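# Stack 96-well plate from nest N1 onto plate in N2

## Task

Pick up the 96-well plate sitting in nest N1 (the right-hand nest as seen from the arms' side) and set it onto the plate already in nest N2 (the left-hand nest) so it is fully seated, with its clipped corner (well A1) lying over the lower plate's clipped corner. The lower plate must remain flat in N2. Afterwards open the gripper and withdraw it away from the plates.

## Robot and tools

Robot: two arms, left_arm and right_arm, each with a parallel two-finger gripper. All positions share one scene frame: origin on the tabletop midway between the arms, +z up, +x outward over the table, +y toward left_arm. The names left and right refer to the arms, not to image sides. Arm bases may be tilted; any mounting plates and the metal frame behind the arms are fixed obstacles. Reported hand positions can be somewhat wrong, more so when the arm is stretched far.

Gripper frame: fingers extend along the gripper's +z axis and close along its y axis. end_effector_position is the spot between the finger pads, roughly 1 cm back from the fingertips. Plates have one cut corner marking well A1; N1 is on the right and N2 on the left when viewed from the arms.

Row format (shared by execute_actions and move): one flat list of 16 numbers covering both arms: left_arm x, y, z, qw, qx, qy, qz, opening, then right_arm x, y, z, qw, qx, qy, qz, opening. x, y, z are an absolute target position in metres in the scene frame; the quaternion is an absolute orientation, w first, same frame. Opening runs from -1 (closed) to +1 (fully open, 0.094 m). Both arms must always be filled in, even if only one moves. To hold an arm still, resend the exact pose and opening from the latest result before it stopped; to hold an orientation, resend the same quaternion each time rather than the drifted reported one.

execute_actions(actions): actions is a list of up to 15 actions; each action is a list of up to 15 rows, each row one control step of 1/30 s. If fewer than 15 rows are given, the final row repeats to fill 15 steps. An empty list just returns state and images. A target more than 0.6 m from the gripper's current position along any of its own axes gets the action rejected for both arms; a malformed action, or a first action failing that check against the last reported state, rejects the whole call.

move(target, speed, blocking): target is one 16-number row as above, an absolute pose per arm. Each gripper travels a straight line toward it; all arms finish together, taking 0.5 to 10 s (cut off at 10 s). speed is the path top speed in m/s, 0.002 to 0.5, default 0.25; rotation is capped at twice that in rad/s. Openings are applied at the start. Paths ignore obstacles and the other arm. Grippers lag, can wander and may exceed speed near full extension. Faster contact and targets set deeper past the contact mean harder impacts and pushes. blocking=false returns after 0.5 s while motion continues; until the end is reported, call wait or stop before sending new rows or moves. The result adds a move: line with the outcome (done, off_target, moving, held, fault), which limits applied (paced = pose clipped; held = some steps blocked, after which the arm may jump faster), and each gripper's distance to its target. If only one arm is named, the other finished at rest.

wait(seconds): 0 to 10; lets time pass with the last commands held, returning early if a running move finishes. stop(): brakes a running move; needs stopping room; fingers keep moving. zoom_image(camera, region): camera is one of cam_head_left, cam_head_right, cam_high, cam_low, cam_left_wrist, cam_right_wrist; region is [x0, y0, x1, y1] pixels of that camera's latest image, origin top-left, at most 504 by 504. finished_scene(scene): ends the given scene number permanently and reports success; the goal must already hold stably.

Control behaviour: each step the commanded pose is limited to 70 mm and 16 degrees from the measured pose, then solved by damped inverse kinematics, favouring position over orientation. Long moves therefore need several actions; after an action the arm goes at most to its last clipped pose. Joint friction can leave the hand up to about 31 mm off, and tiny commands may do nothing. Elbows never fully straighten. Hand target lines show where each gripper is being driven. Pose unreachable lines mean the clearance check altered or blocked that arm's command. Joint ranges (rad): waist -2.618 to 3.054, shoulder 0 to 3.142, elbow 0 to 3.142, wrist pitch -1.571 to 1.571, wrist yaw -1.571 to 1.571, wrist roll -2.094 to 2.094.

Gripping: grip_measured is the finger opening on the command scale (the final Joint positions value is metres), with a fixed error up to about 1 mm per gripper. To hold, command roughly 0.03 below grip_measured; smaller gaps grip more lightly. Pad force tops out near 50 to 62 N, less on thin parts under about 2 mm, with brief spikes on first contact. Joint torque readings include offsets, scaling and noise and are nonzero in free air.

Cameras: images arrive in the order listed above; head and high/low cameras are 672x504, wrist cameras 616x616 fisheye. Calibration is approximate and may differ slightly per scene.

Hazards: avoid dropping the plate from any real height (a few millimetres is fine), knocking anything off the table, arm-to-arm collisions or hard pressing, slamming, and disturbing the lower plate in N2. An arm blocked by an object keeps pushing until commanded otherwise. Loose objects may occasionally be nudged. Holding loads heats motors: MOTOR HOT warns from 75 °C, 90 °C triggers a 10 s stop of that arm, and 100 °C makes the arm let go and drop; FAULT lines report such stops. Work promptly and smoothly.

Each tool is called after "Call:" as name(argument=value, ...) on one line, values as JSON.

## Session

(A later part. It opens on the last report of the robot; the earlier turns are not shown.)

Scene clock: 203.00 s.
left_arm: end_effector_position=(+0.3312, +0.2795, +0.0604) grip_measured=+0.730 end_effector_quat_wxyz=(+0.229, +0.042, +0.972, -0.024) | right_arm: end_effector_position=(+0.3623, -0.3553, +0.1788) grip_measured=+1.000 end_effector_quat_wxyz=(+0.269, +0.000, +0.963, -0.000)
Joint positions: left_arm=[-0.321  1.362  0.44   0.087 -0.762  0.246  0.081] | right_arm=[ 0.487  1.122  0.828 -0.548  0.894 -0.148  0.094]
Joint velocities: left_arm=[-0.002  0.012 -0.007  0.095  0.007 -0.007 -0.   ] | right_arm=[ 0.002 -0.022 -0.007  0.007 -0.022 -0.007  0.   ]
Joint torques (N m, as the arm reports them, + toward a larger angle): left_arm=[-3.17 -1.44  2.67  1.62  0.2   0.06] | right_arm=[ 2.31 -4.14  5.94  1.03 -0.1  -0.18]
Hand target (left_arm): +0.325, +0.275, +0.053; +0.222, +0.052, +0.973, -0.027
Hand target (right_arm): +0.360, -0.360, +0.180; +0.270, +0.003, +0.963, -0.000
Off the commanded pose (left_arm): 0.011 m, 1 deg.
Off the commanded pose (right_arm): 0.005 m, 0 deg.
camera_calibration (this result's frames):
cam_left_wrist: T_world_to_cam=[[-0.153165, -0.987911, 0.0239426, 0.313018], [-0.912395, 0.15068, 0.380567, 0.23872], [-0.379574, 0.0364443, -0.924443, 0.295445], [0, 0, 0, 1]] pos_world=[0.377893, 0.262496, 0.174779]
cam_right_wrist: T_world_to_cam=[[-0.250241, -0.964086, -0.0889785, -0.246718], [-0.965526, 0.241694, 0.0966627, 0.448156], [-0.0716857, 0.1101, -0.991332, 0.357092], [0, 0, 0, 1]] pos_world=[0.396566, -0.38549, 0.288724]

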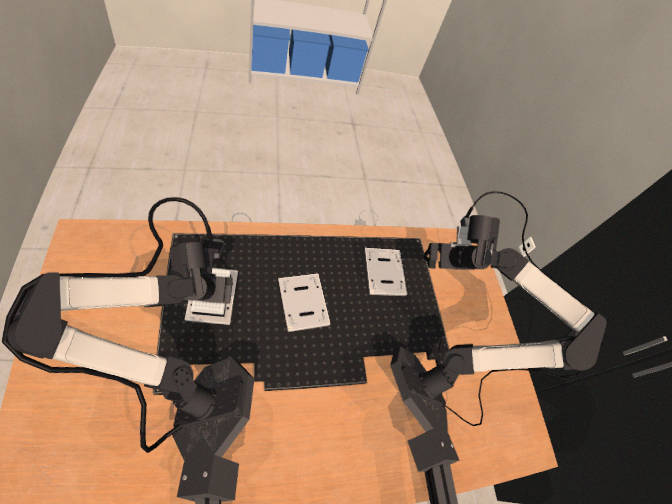

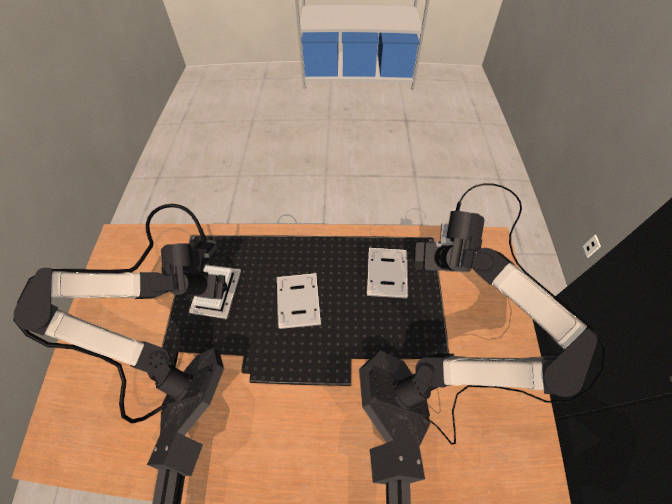

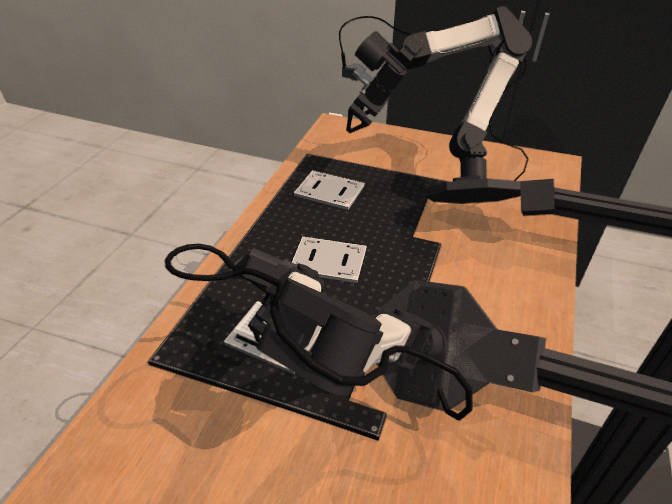

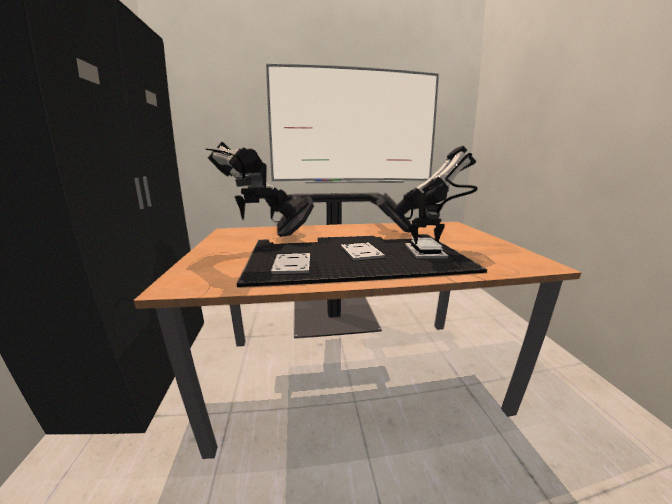

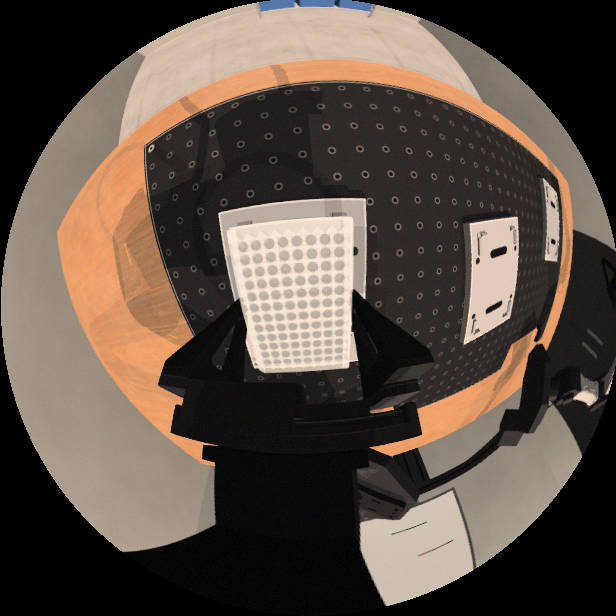

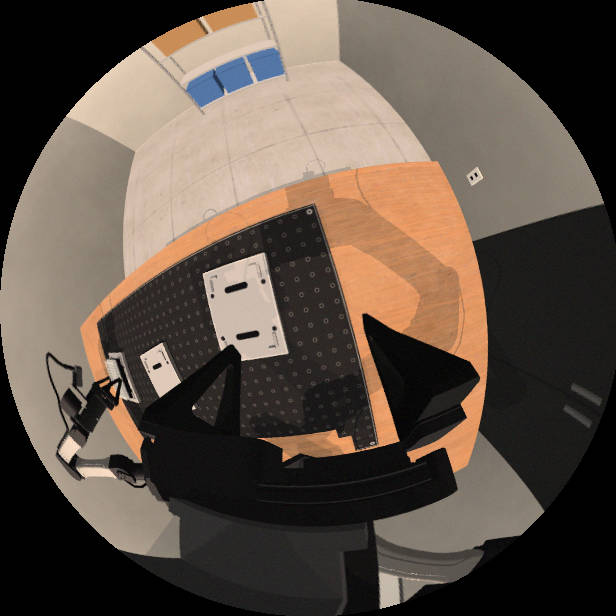

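Call:
execute_actions(actions=[[[0.324,0.2743,0.0513,0.221,0.053,0.973,-0.027,0.7,0.36,-0.36,0.18,0.27,0.003,0.963,0,1]],[[0.3237,0.2742,0.0495,0.221,0.053,0.973,-0.027,0.7,0.36,-0.36,0.18,0.27,0.003,0.963,0,1]]])

Call:
zoom_image(camera="cam_left_wrist", region=[190,180,410,400])

Call:
zoom_image(camera="cam_low", region=[395,225,455,265])

Call:
zoom_image(camera="cam_high", region=[220,295,290,365])

Call:
zoom_image(camera="cam_head_right", region=[180,255,250,325])

Scene clock: 209.97 s.
left_arm: end_effector_position=(+0.3340, +0.2813, +0.0602) grip_measured=+0.730 end_effector_quat_wxyz=(+0.232, +0.038, +0.972, -0.024) | right_arm: end_effector_position=(+0.3623, -0.3553, +0.1788) grip_measured=+1.000 end_effector_quat_wxyz=(+0.269, +0.000, +0.963, -0.000)
Joint positions: left_arm=[-0.312  1.362  0.44   0.104 -0.757  0.255  0.081] | right_arm=[ 0.487  1.122  0.828 -0.548  0.894 -0.148  0.094]
Joint velocities: left_arm=[-0.007 -0.002  0.012  0.051 -0.022  0.037  0.001] | right_arm=[ 0.002  0.012 -0.012  0.022  0.007  0.007  0.   ]
Joint torques (N m, as the arm reports them, + toward a larger angle): left_arm=[-3.12 -1.05  2.01  1.64  0.22  0.04] | right_arm=[ 2.32 -4.14  5.96  1.03 -0.09 -0.18]
Hand target (left_arm): +0.324, +0.275, +0.050; +0.221, +0.053, +0.973, -0.027
Hand target (right_arm): +0.360, -0.360, +0.180; +0.270, +0.003, +0.963, -0.000
Off the commanded pose (left_arm): 0.016 m, 2 deg.
Off the commanded pose (right_arm): 0.005 m, 0 deg.
camera_calibration (this result's frames):
cam_left_wrist: T_world_to_cam=[[-0.144907, -0.989136, 0.0247198, 0.3128], [-0.916476, 0.143595, 0.373433, 0.244832], [-0.372926, 0.0314579, -0.927328, 0.29563], [0, 0, 0, 1]] pos_world=[0.379958, 0.264945, 0.174985]
cam_right_wrist: T_world_to_cam=[[-0.250241, -0.964086, -0.0889785, -0.246718], [-0.965526, 0.241694, 0.0966627, 0.448156], [-0.0716857, 0.1101, -0.991332, 0.357092], [0, 0, 0, 1]] pos_world=[0.396566, -0.38549, 0.288724]

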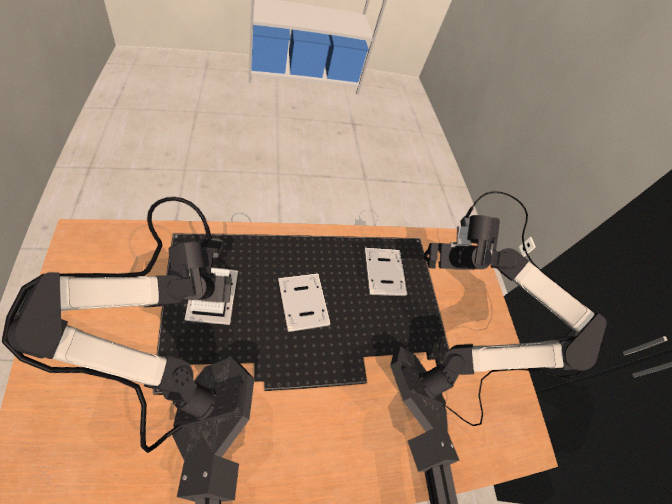

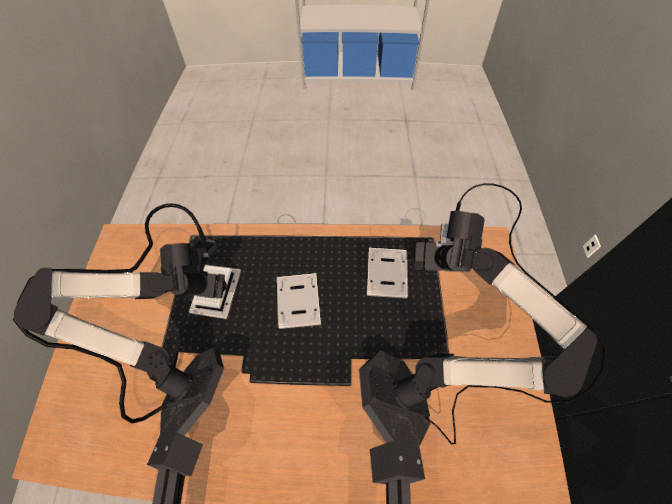

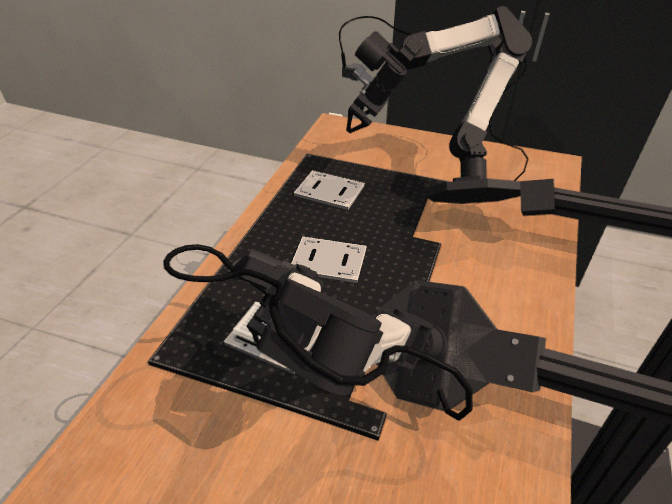

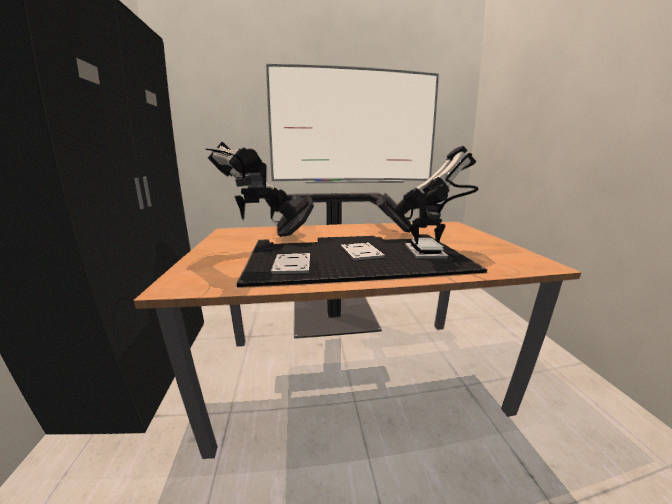

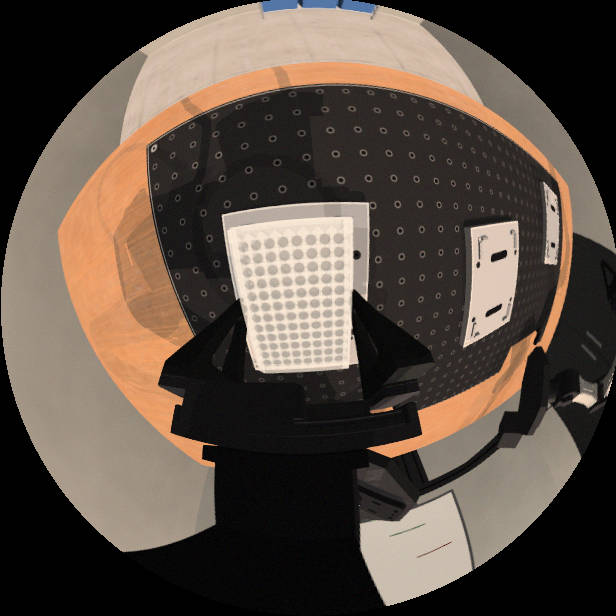

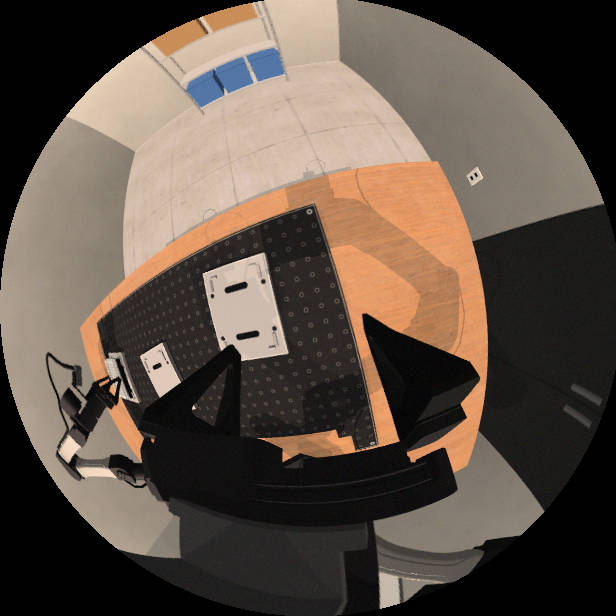

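Region (190, 180, 410, 400) of cam_left_wrist's 616x616 image, scaled by 2.291, with more detail than that image has.

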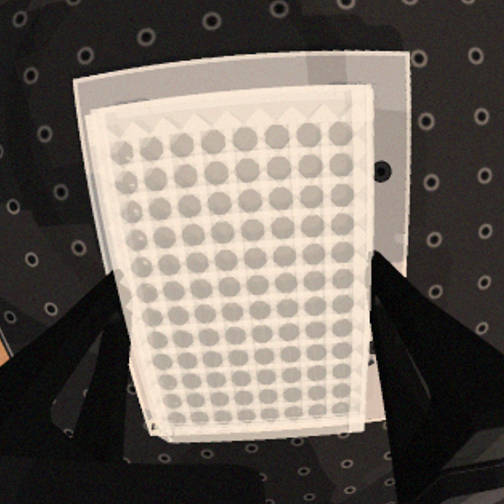

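Region (395, 225, 455, 265) of cam_low's 672x504 image, scaled by 8.400, with more detail than that image has.

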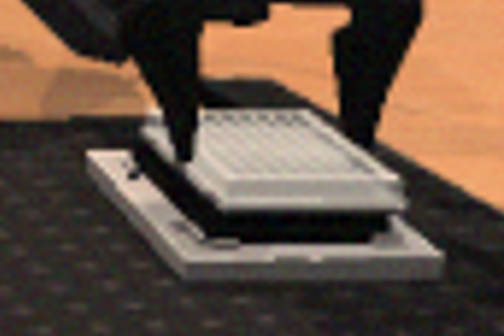

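Region (220, 295, 290, 365) of cam_high's 672x504 image, scaled by 7.200, with more detail than that image has.

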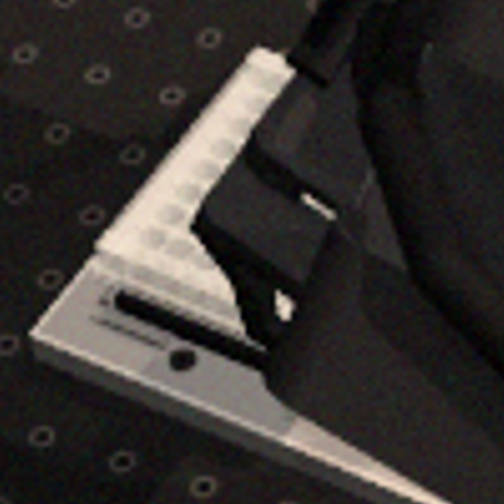

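Region (180, 255, 250, 325) of cam_head_right's 672x504 image, scaled by 7.200, with more detail than that image has.

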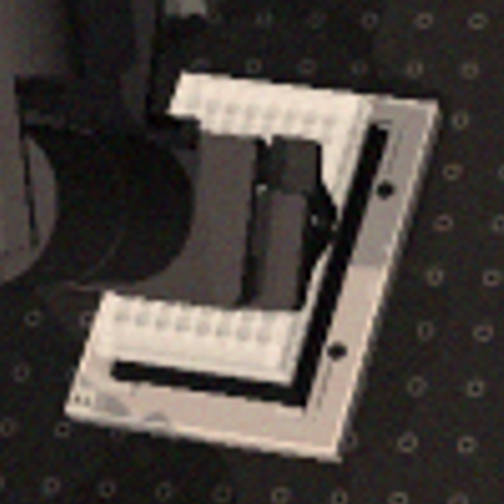

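Elbow and shoulder are about to slip; small nudge.

Call:
execute_actions(actions=[[[0.3227,0.2732,0.0493,0.22,0.054,0.973,-0.027,0.7,0.36,-0.36,0.18,0.27,0.003,0.963,0,1]]])

Call:
zoom_image(camera="cam_left_wrist", region=[190,180,410,400])

Scene clock: 213.30 s.
left_arm: end_effector_position=(+0.3341, +0.2814, +0.0602) grip_measured=+0.730 end_effector_quat_wxyz=(+0.232, +0.037, +0.972, -0.024) | right_arm: end_effector_position=(+0.3623, -0.3553, +0.1788) grip_measured=+1.000 end_effector_quat_wxyz=(+0.269, +0.000, +0.963, -0.000)
Joint positions: left_arm=[-0.312  1.362  0.44   0.105 -0.757  0.255  0.081] | right_arm=[ 0.487  1.122  0.828 -0.548  0.894 -0.148  0.094]
Joint velocities: left_arm=[ 0.007 -0.007  0.002 -0.007 -0.022  0.066 -0.001] | right_arm=[-0.002  0.007  0.002 -0.007 -0.037  0.007  0.   ]
Joint torques (N m, as the arm reports them, + toward a larger angle): left_arm=[-3.39 -0.85  1.94  1.64  0.19  0.02] | right_arm=[ 2.31 -4.13  5.93  1.03 -0.09 -0.18]
Hand target (left_arm): +0.322, +0.274, +0.050; +0.220, +0.054, +0.974, -0.027
Hand target (right_arm): +0.360, -0.360, +0.180; +0.270, +0.003, +0.963, -0.000
Off the commanded pose (left_arm): 0.018 m, 2 deg.
Off the commanded pose (right_arm): 0.005 m, 0 deg.
camera_calibration (this result's frames):
cam_left_wrist: T_world_to_cam=[[-0.144711, -0.98917, 0.0245128, 0.31287], [-0.916515, 0.143336, 0.373436, 0.244964], [-0.372905, 0.0315739, -0.927332, 0.295563], [0, 0, 0, 1]] pos_world=[0.380006, 0.265037, 0.174937]
cam_right_wrist: T_world_to_cam=[[-0.250241, -0.964086, -0.0889785, -0.246718], [-0.965526, 0.241694, 0.0966627, 0.448156], [-0.0716857, 0.1101, -0.991332, 0.357092], [0, 0, 0, 1]] pos_world=[0.396566, -0.38549, 0.288724]

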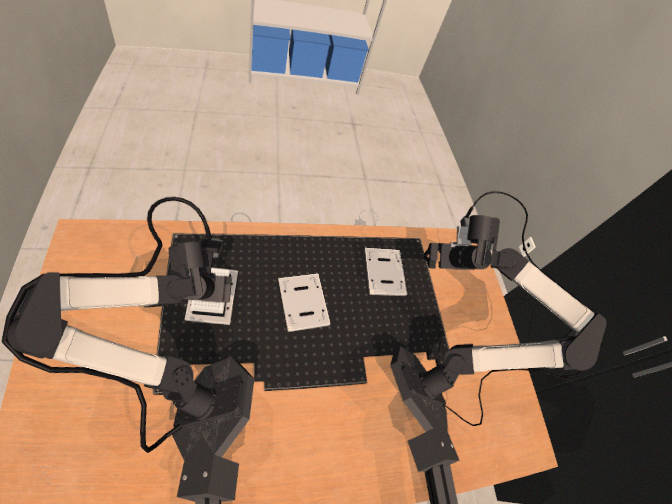

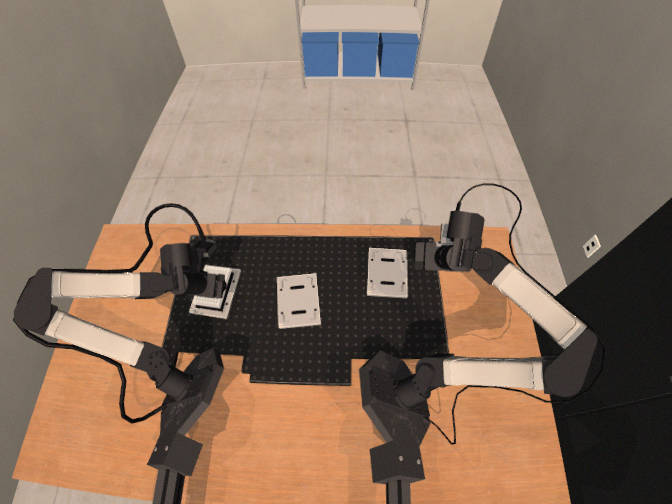

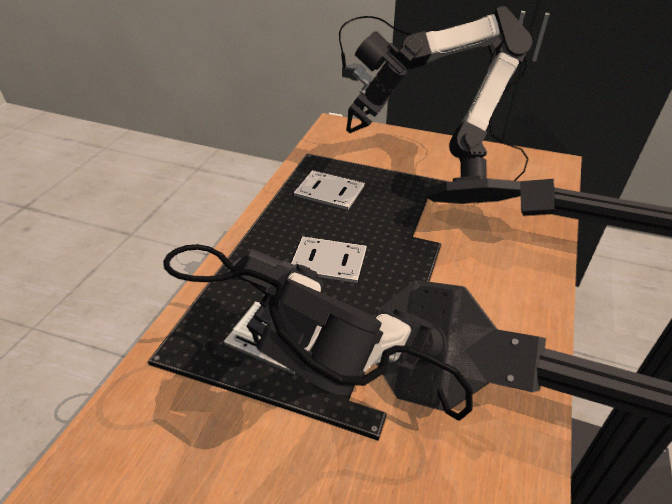

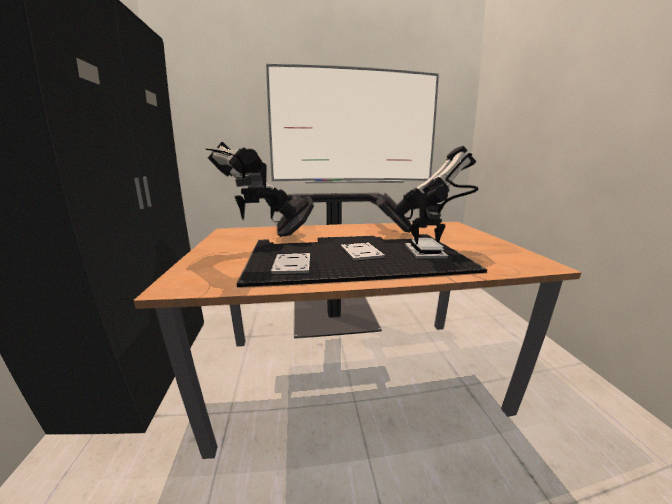

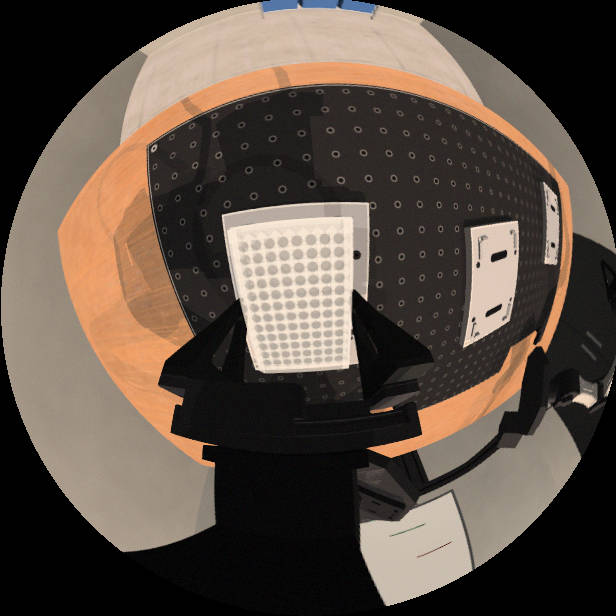

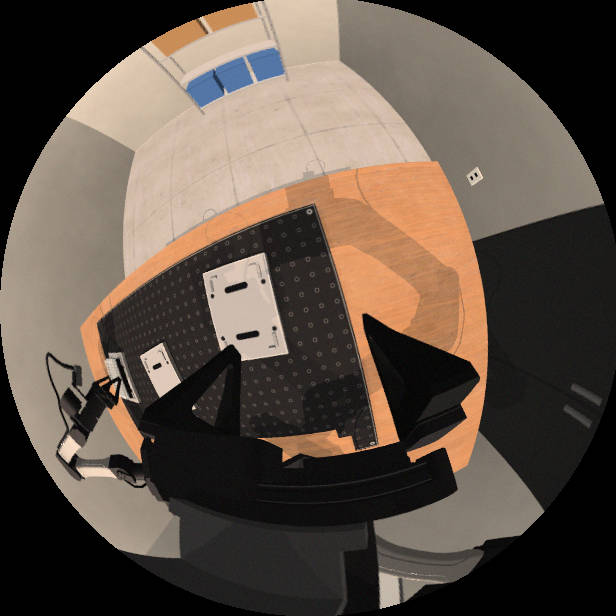

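Region (190, 180, 410, 400) of cam_left_wrist's 616x616 image, scaled by 2.291, with more detail than that image has.

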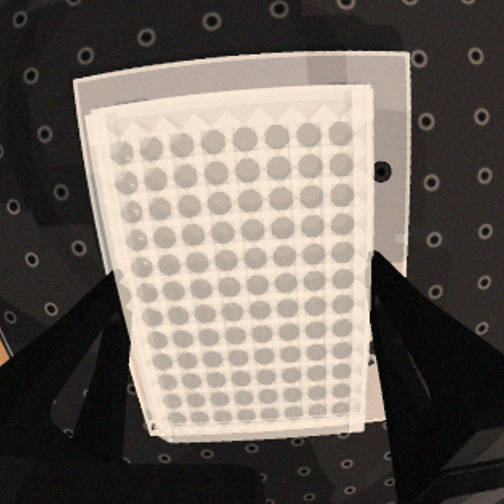

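Call:
execute_actions(actions=[[[0.325,0.273,0.056,0.221,0.053,0.973,-0.027,0.7,0.36,-0.36,0.18,0.27,0.003,0.963,0,1]],[[0.326,0.274,0.059,0.221,0.052,0.973,-0.027,0.7,0.36,-0.36,0.18,0.27,0.003,0.963,0,1]]])

Call:
zoom_image(camera="cam_left_wrist", region=[190,180,410,400])

Call:
zoom_image(camera="cam_low", region=[395,225,455,265])

Scene clock: 218.57 s.
left_arm: end_effector_position=(+0.3307, +0.2774, +0.0611) grip_measured=+0.730 end_effector_quat_wxyz=(+0.229, +0.045, +0.972, -0.027) | right_arm: end_effector_position=(+0.3623, -0.3553, +0.1788) grip_measured=+1.000 end_effector_quat_wxyz=(+0.269, +0.000, +0.963, -0.000)
Joint positions: left_arm=[-0.326  1.362  0.44   0.082 -0.757  0.245  0.081] | right_arm=[ 0.487  1.122  0.828 -0.548  0.894 -0.148  0.094]
Joint velocities: left_arm=[ 0.007  0.002  0.002 -0.066  0.051 -0.081 -0.   ] | right_arm=[ 0.012 -0.002 -0.007 -0.007 -0.11   0.051  0.   ]
Joint torques (N m, as the arm reports them, + toward a larger angle): left_arm=[-4.57 -1.98  4.11  1.19  0.03 -0.14] | right_arm=[ 2.33 -4.14  5.95  1.03 -0.09 -0.18]
Hand target (left_arm): +0.326, +0.274, +0.059; +0.222, +0.052, +0.973, -0.027
Hand target (right_arm): +0.360, -0.360, +0.180; +0.270, +0.003, +0.963, -0.000
Off the commanded pose (left_arm): 0.006 m, 1 deg.
Off the commanded pose (right_arm): 0.005 m, 0 deg.
camera_calibration (this result's frames):
cam_left_wrist: T_world_to_cam=[[-0.160644, -0.986586, 0.0290246, 0.312665], [-0.911499, 0.15957, 0.379088, 0.235664], [-0.378634, 0.0344422, -0.924905, 0.296222], [0, 0, 0, 1]] pos_world=[0.377195, 0.260664, 0.175565]
cam_right_wrist: T_world_to_cam=[[-0.250241, -0.964086, -0.0889785, -0.246718], [-0.965526, 0.241694, 0.0966627, 0.448156], [-0.0716857, 0.1101, -0.991332, 0.357092], [0, 0, 0, 1]] pos_world=[0.396566, -0.38549, 0.288724]

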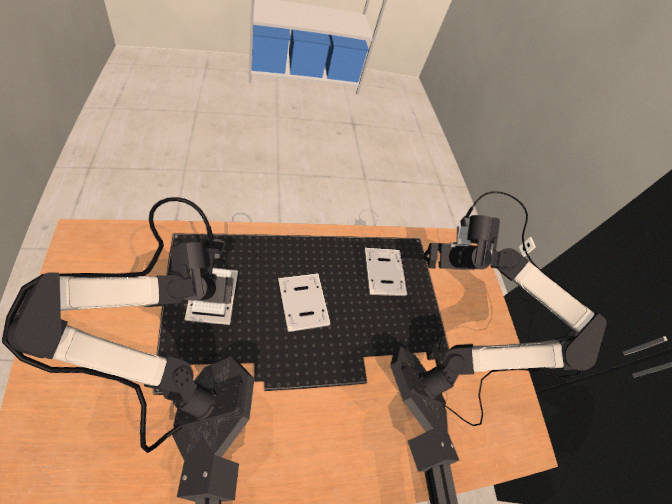

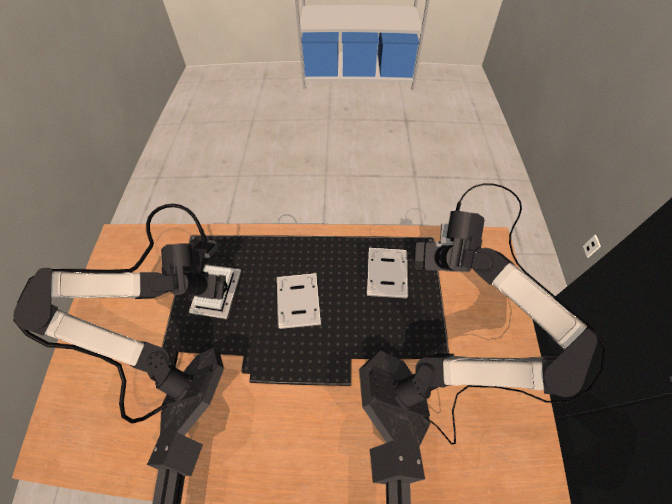

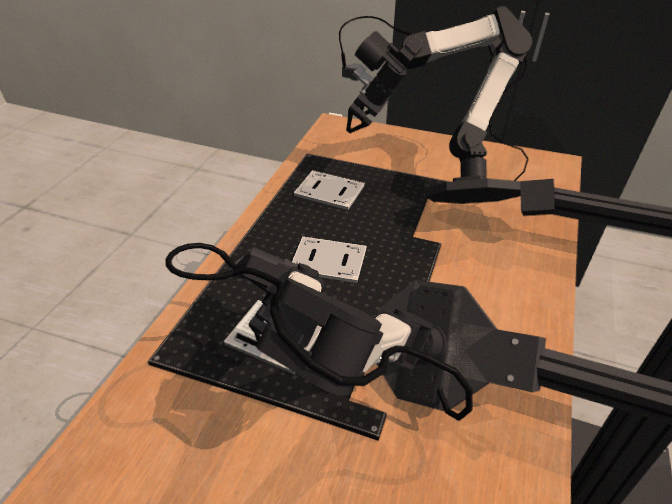

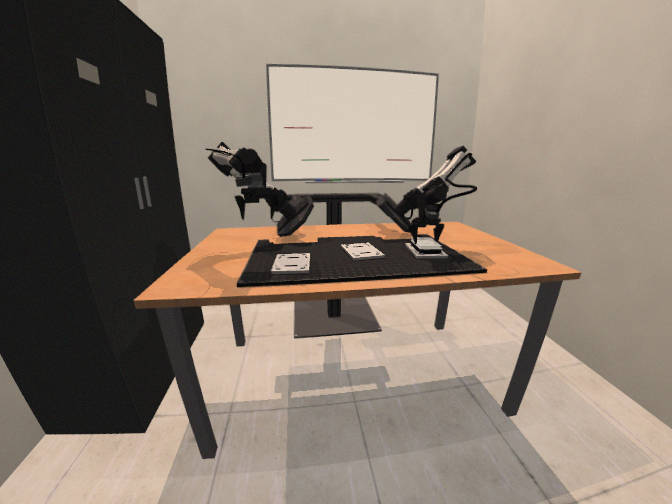

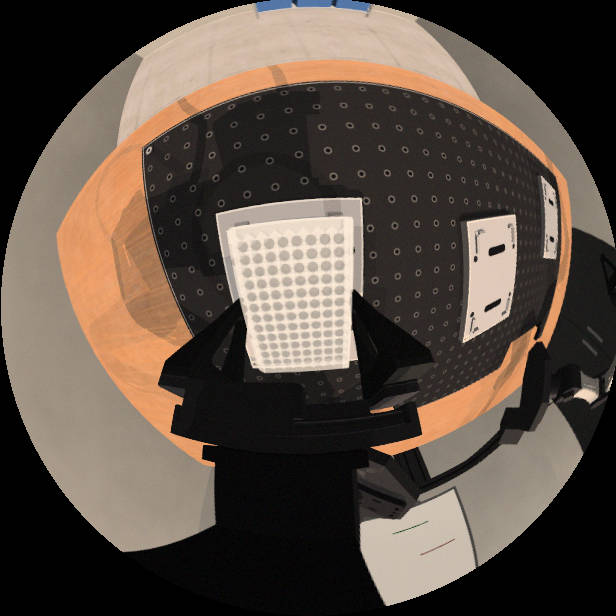

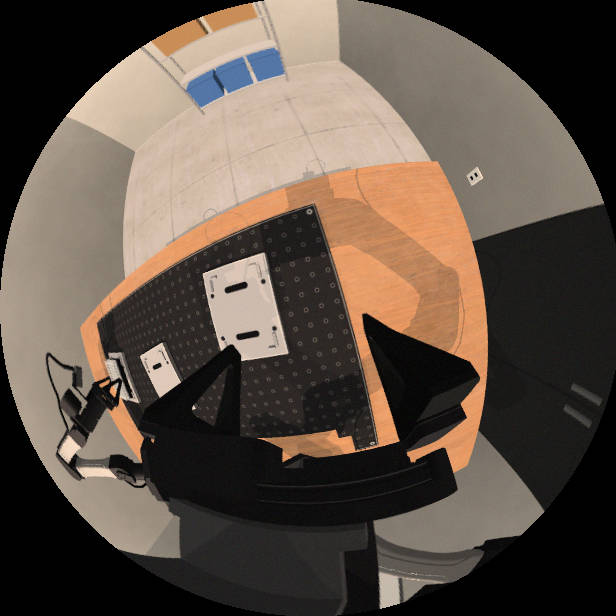

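Region (190, 180, 410, 400) of cam_left_wrist's 616x616 image, scaled by 2.291, with more detail than that image has.

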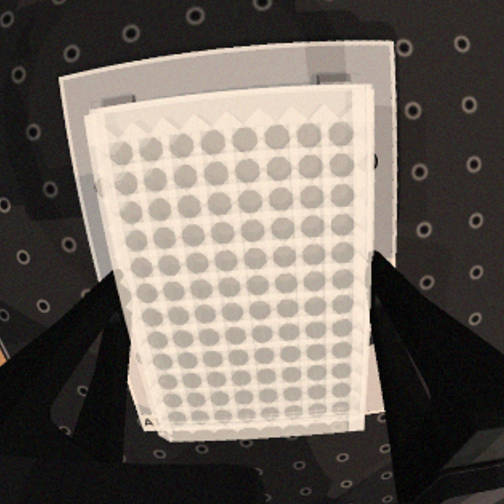

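Region (395, 225, 455, 265) of cam_low's 672x504 image, scaled by 8.400, with more detail than that image has.

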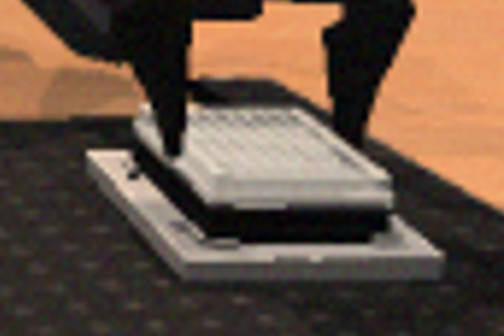

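Call:
execute_actions(actions=[[[0.326,0.2785,0.0558,0.22,0.049,0.974,-0.021,0.7,0.36,-0.36,0.18,0.27,0.003,0.963,0,1]],[[0.326,0.2785,0.0558,0.22,0.049,0.974,-0.021,0.7,0.36,-0.36,0.18,0.27,0.003,0.963,0,1]]])

Call:
zoom_image(camera="cam_left_wrist", region=[190,180,410,400])

Scene clock: 225.43 s.
left_arm: end_effector_position=(+0.3306, +0.2774, +0.0610) grip_measured=+0.730 end_effector_quat_wxyz=(+0.229, +0.045, +0.972, -0.027) | right_arm: end_effector_position=(+0.3623, -0.3553, +0.1788) grip_measured=+1.000 end_effector_quat_wxyz=(+0.269, +0.000, +0.963, -0.000)
Joint positions: left_arm=[-0.326  1.362  0.44   0.081 -0.757  0.244  0.081] | right_arm=[ 0.487  1.122  0.828 -0.548  0.894 -0.148  0.094]
Joint velocities: left_arm=[ 0.002  0.017 -0.002  0.051 -0.022  0.007 -0.   ] | right_arm=[-0.007 -0.002  0.007  0.007  0.022 -0.007  0.   ]
Joint torques (N m, as the arm reports them, + toward a larger angle): left_arm=[-3.06 -2.14  3.67  1.36 -0.01 -0.02] | right_arm=[ 2.31 -4.13  5.95  1.03 -0.09 -0.18]
Hand target (left_arm): +0.326, +0.278, +0.056; +0.220, +0.049, +0.974, -0.021
Hand target (right_arm): +0.360, -0.360, +0.180; +0.270, +0.003, +0.963, -0.000
Off the commanded pose (left_arm): 0.007 m, 1 deg.
Off the commanded pose (right_arm): 0.005 m, 0 deg.
camera_calibration (this result's frames):
cam_left_wrist: T_world_to_cam=[[-0.16083, -0.986553, 0.0291132, 0.312668], [-0.911263, 0.159758, 0.379574, 0.23541], [-0.379121, 0.0345173, -0.924703, 0.29624], [0, 0, 0, 1]] pos_world=[0.377118, 0.260629, 0.175476]
cam_right_wrist: T_world_to_cam=[[-0.250241, -0.964086, -0.0889785, -0.246718], [-0.965526, 0.241694, 0.0966627, 0.448156], [-0.0716857, 0.1101, -0.991332, 0.357092], [0, 0, 0, 1]] pos_world=[0.396566, -0.38549, 0.288724]

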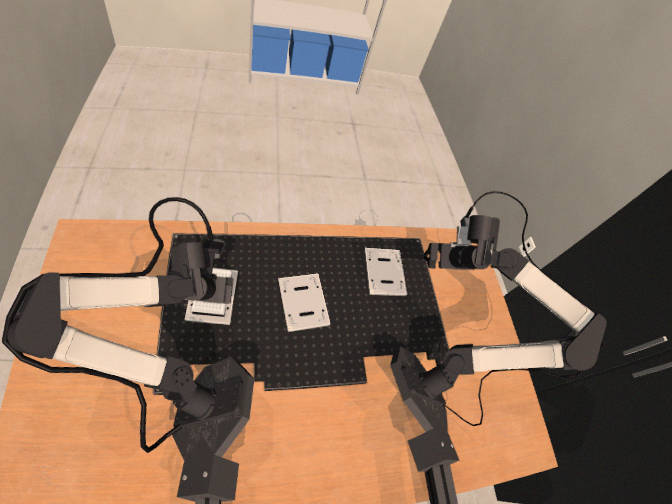

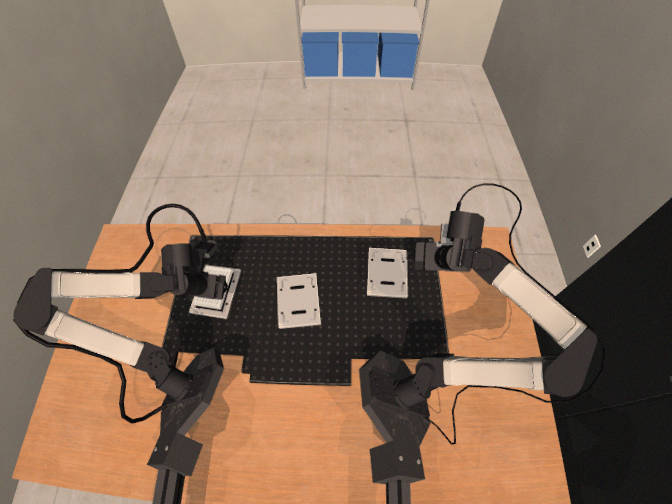

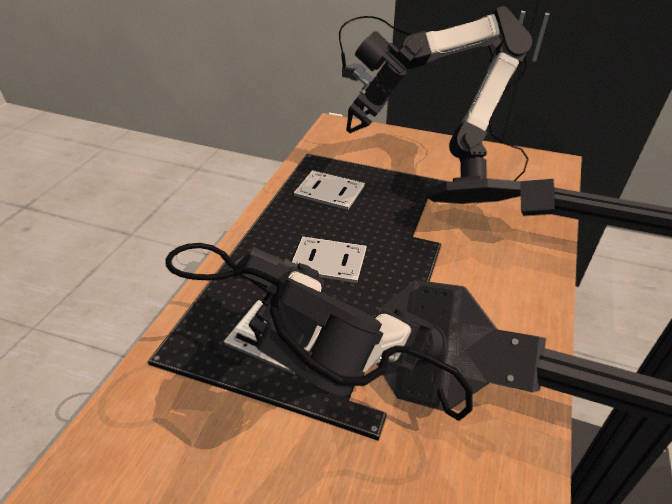

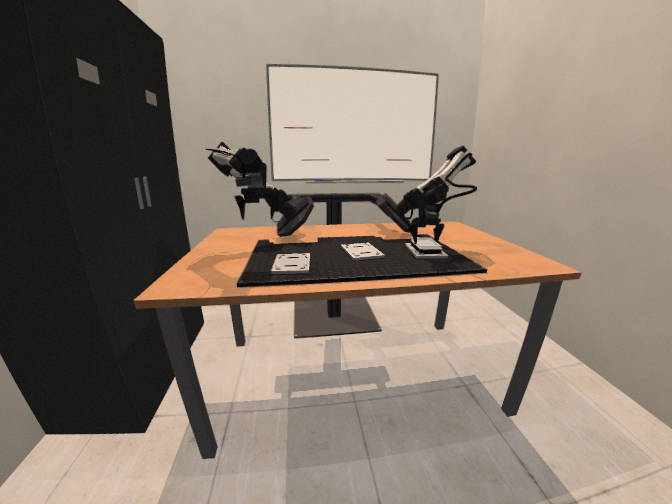

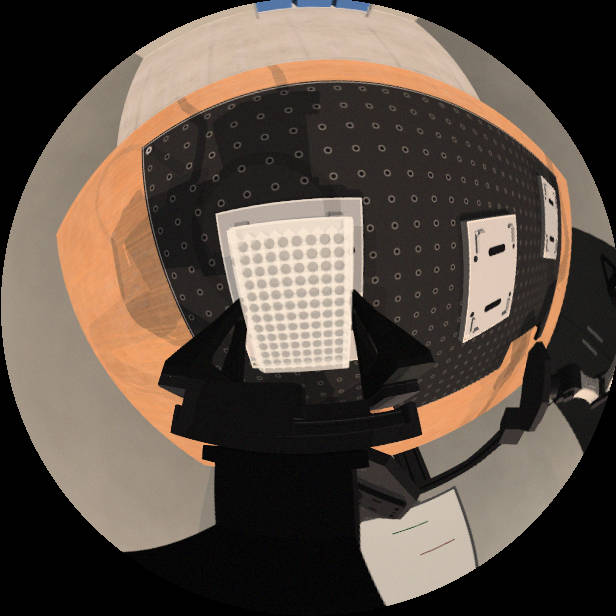

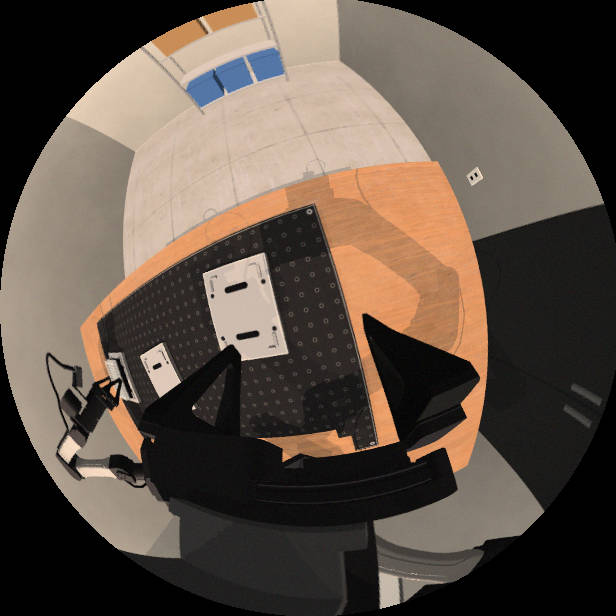

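Region (190, 180, 410, 400) of cam_left_wrist's 616x616 image, scaled by 2.291, with more detail than that image has.

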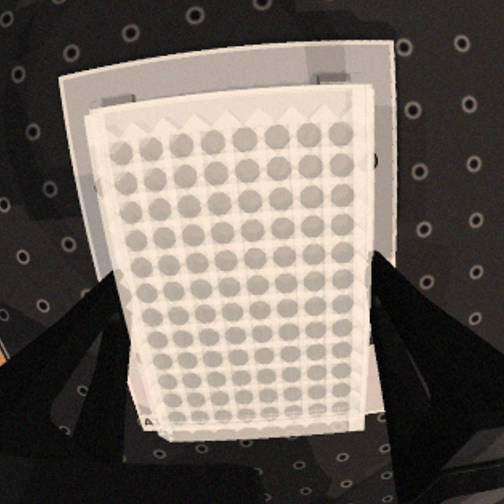

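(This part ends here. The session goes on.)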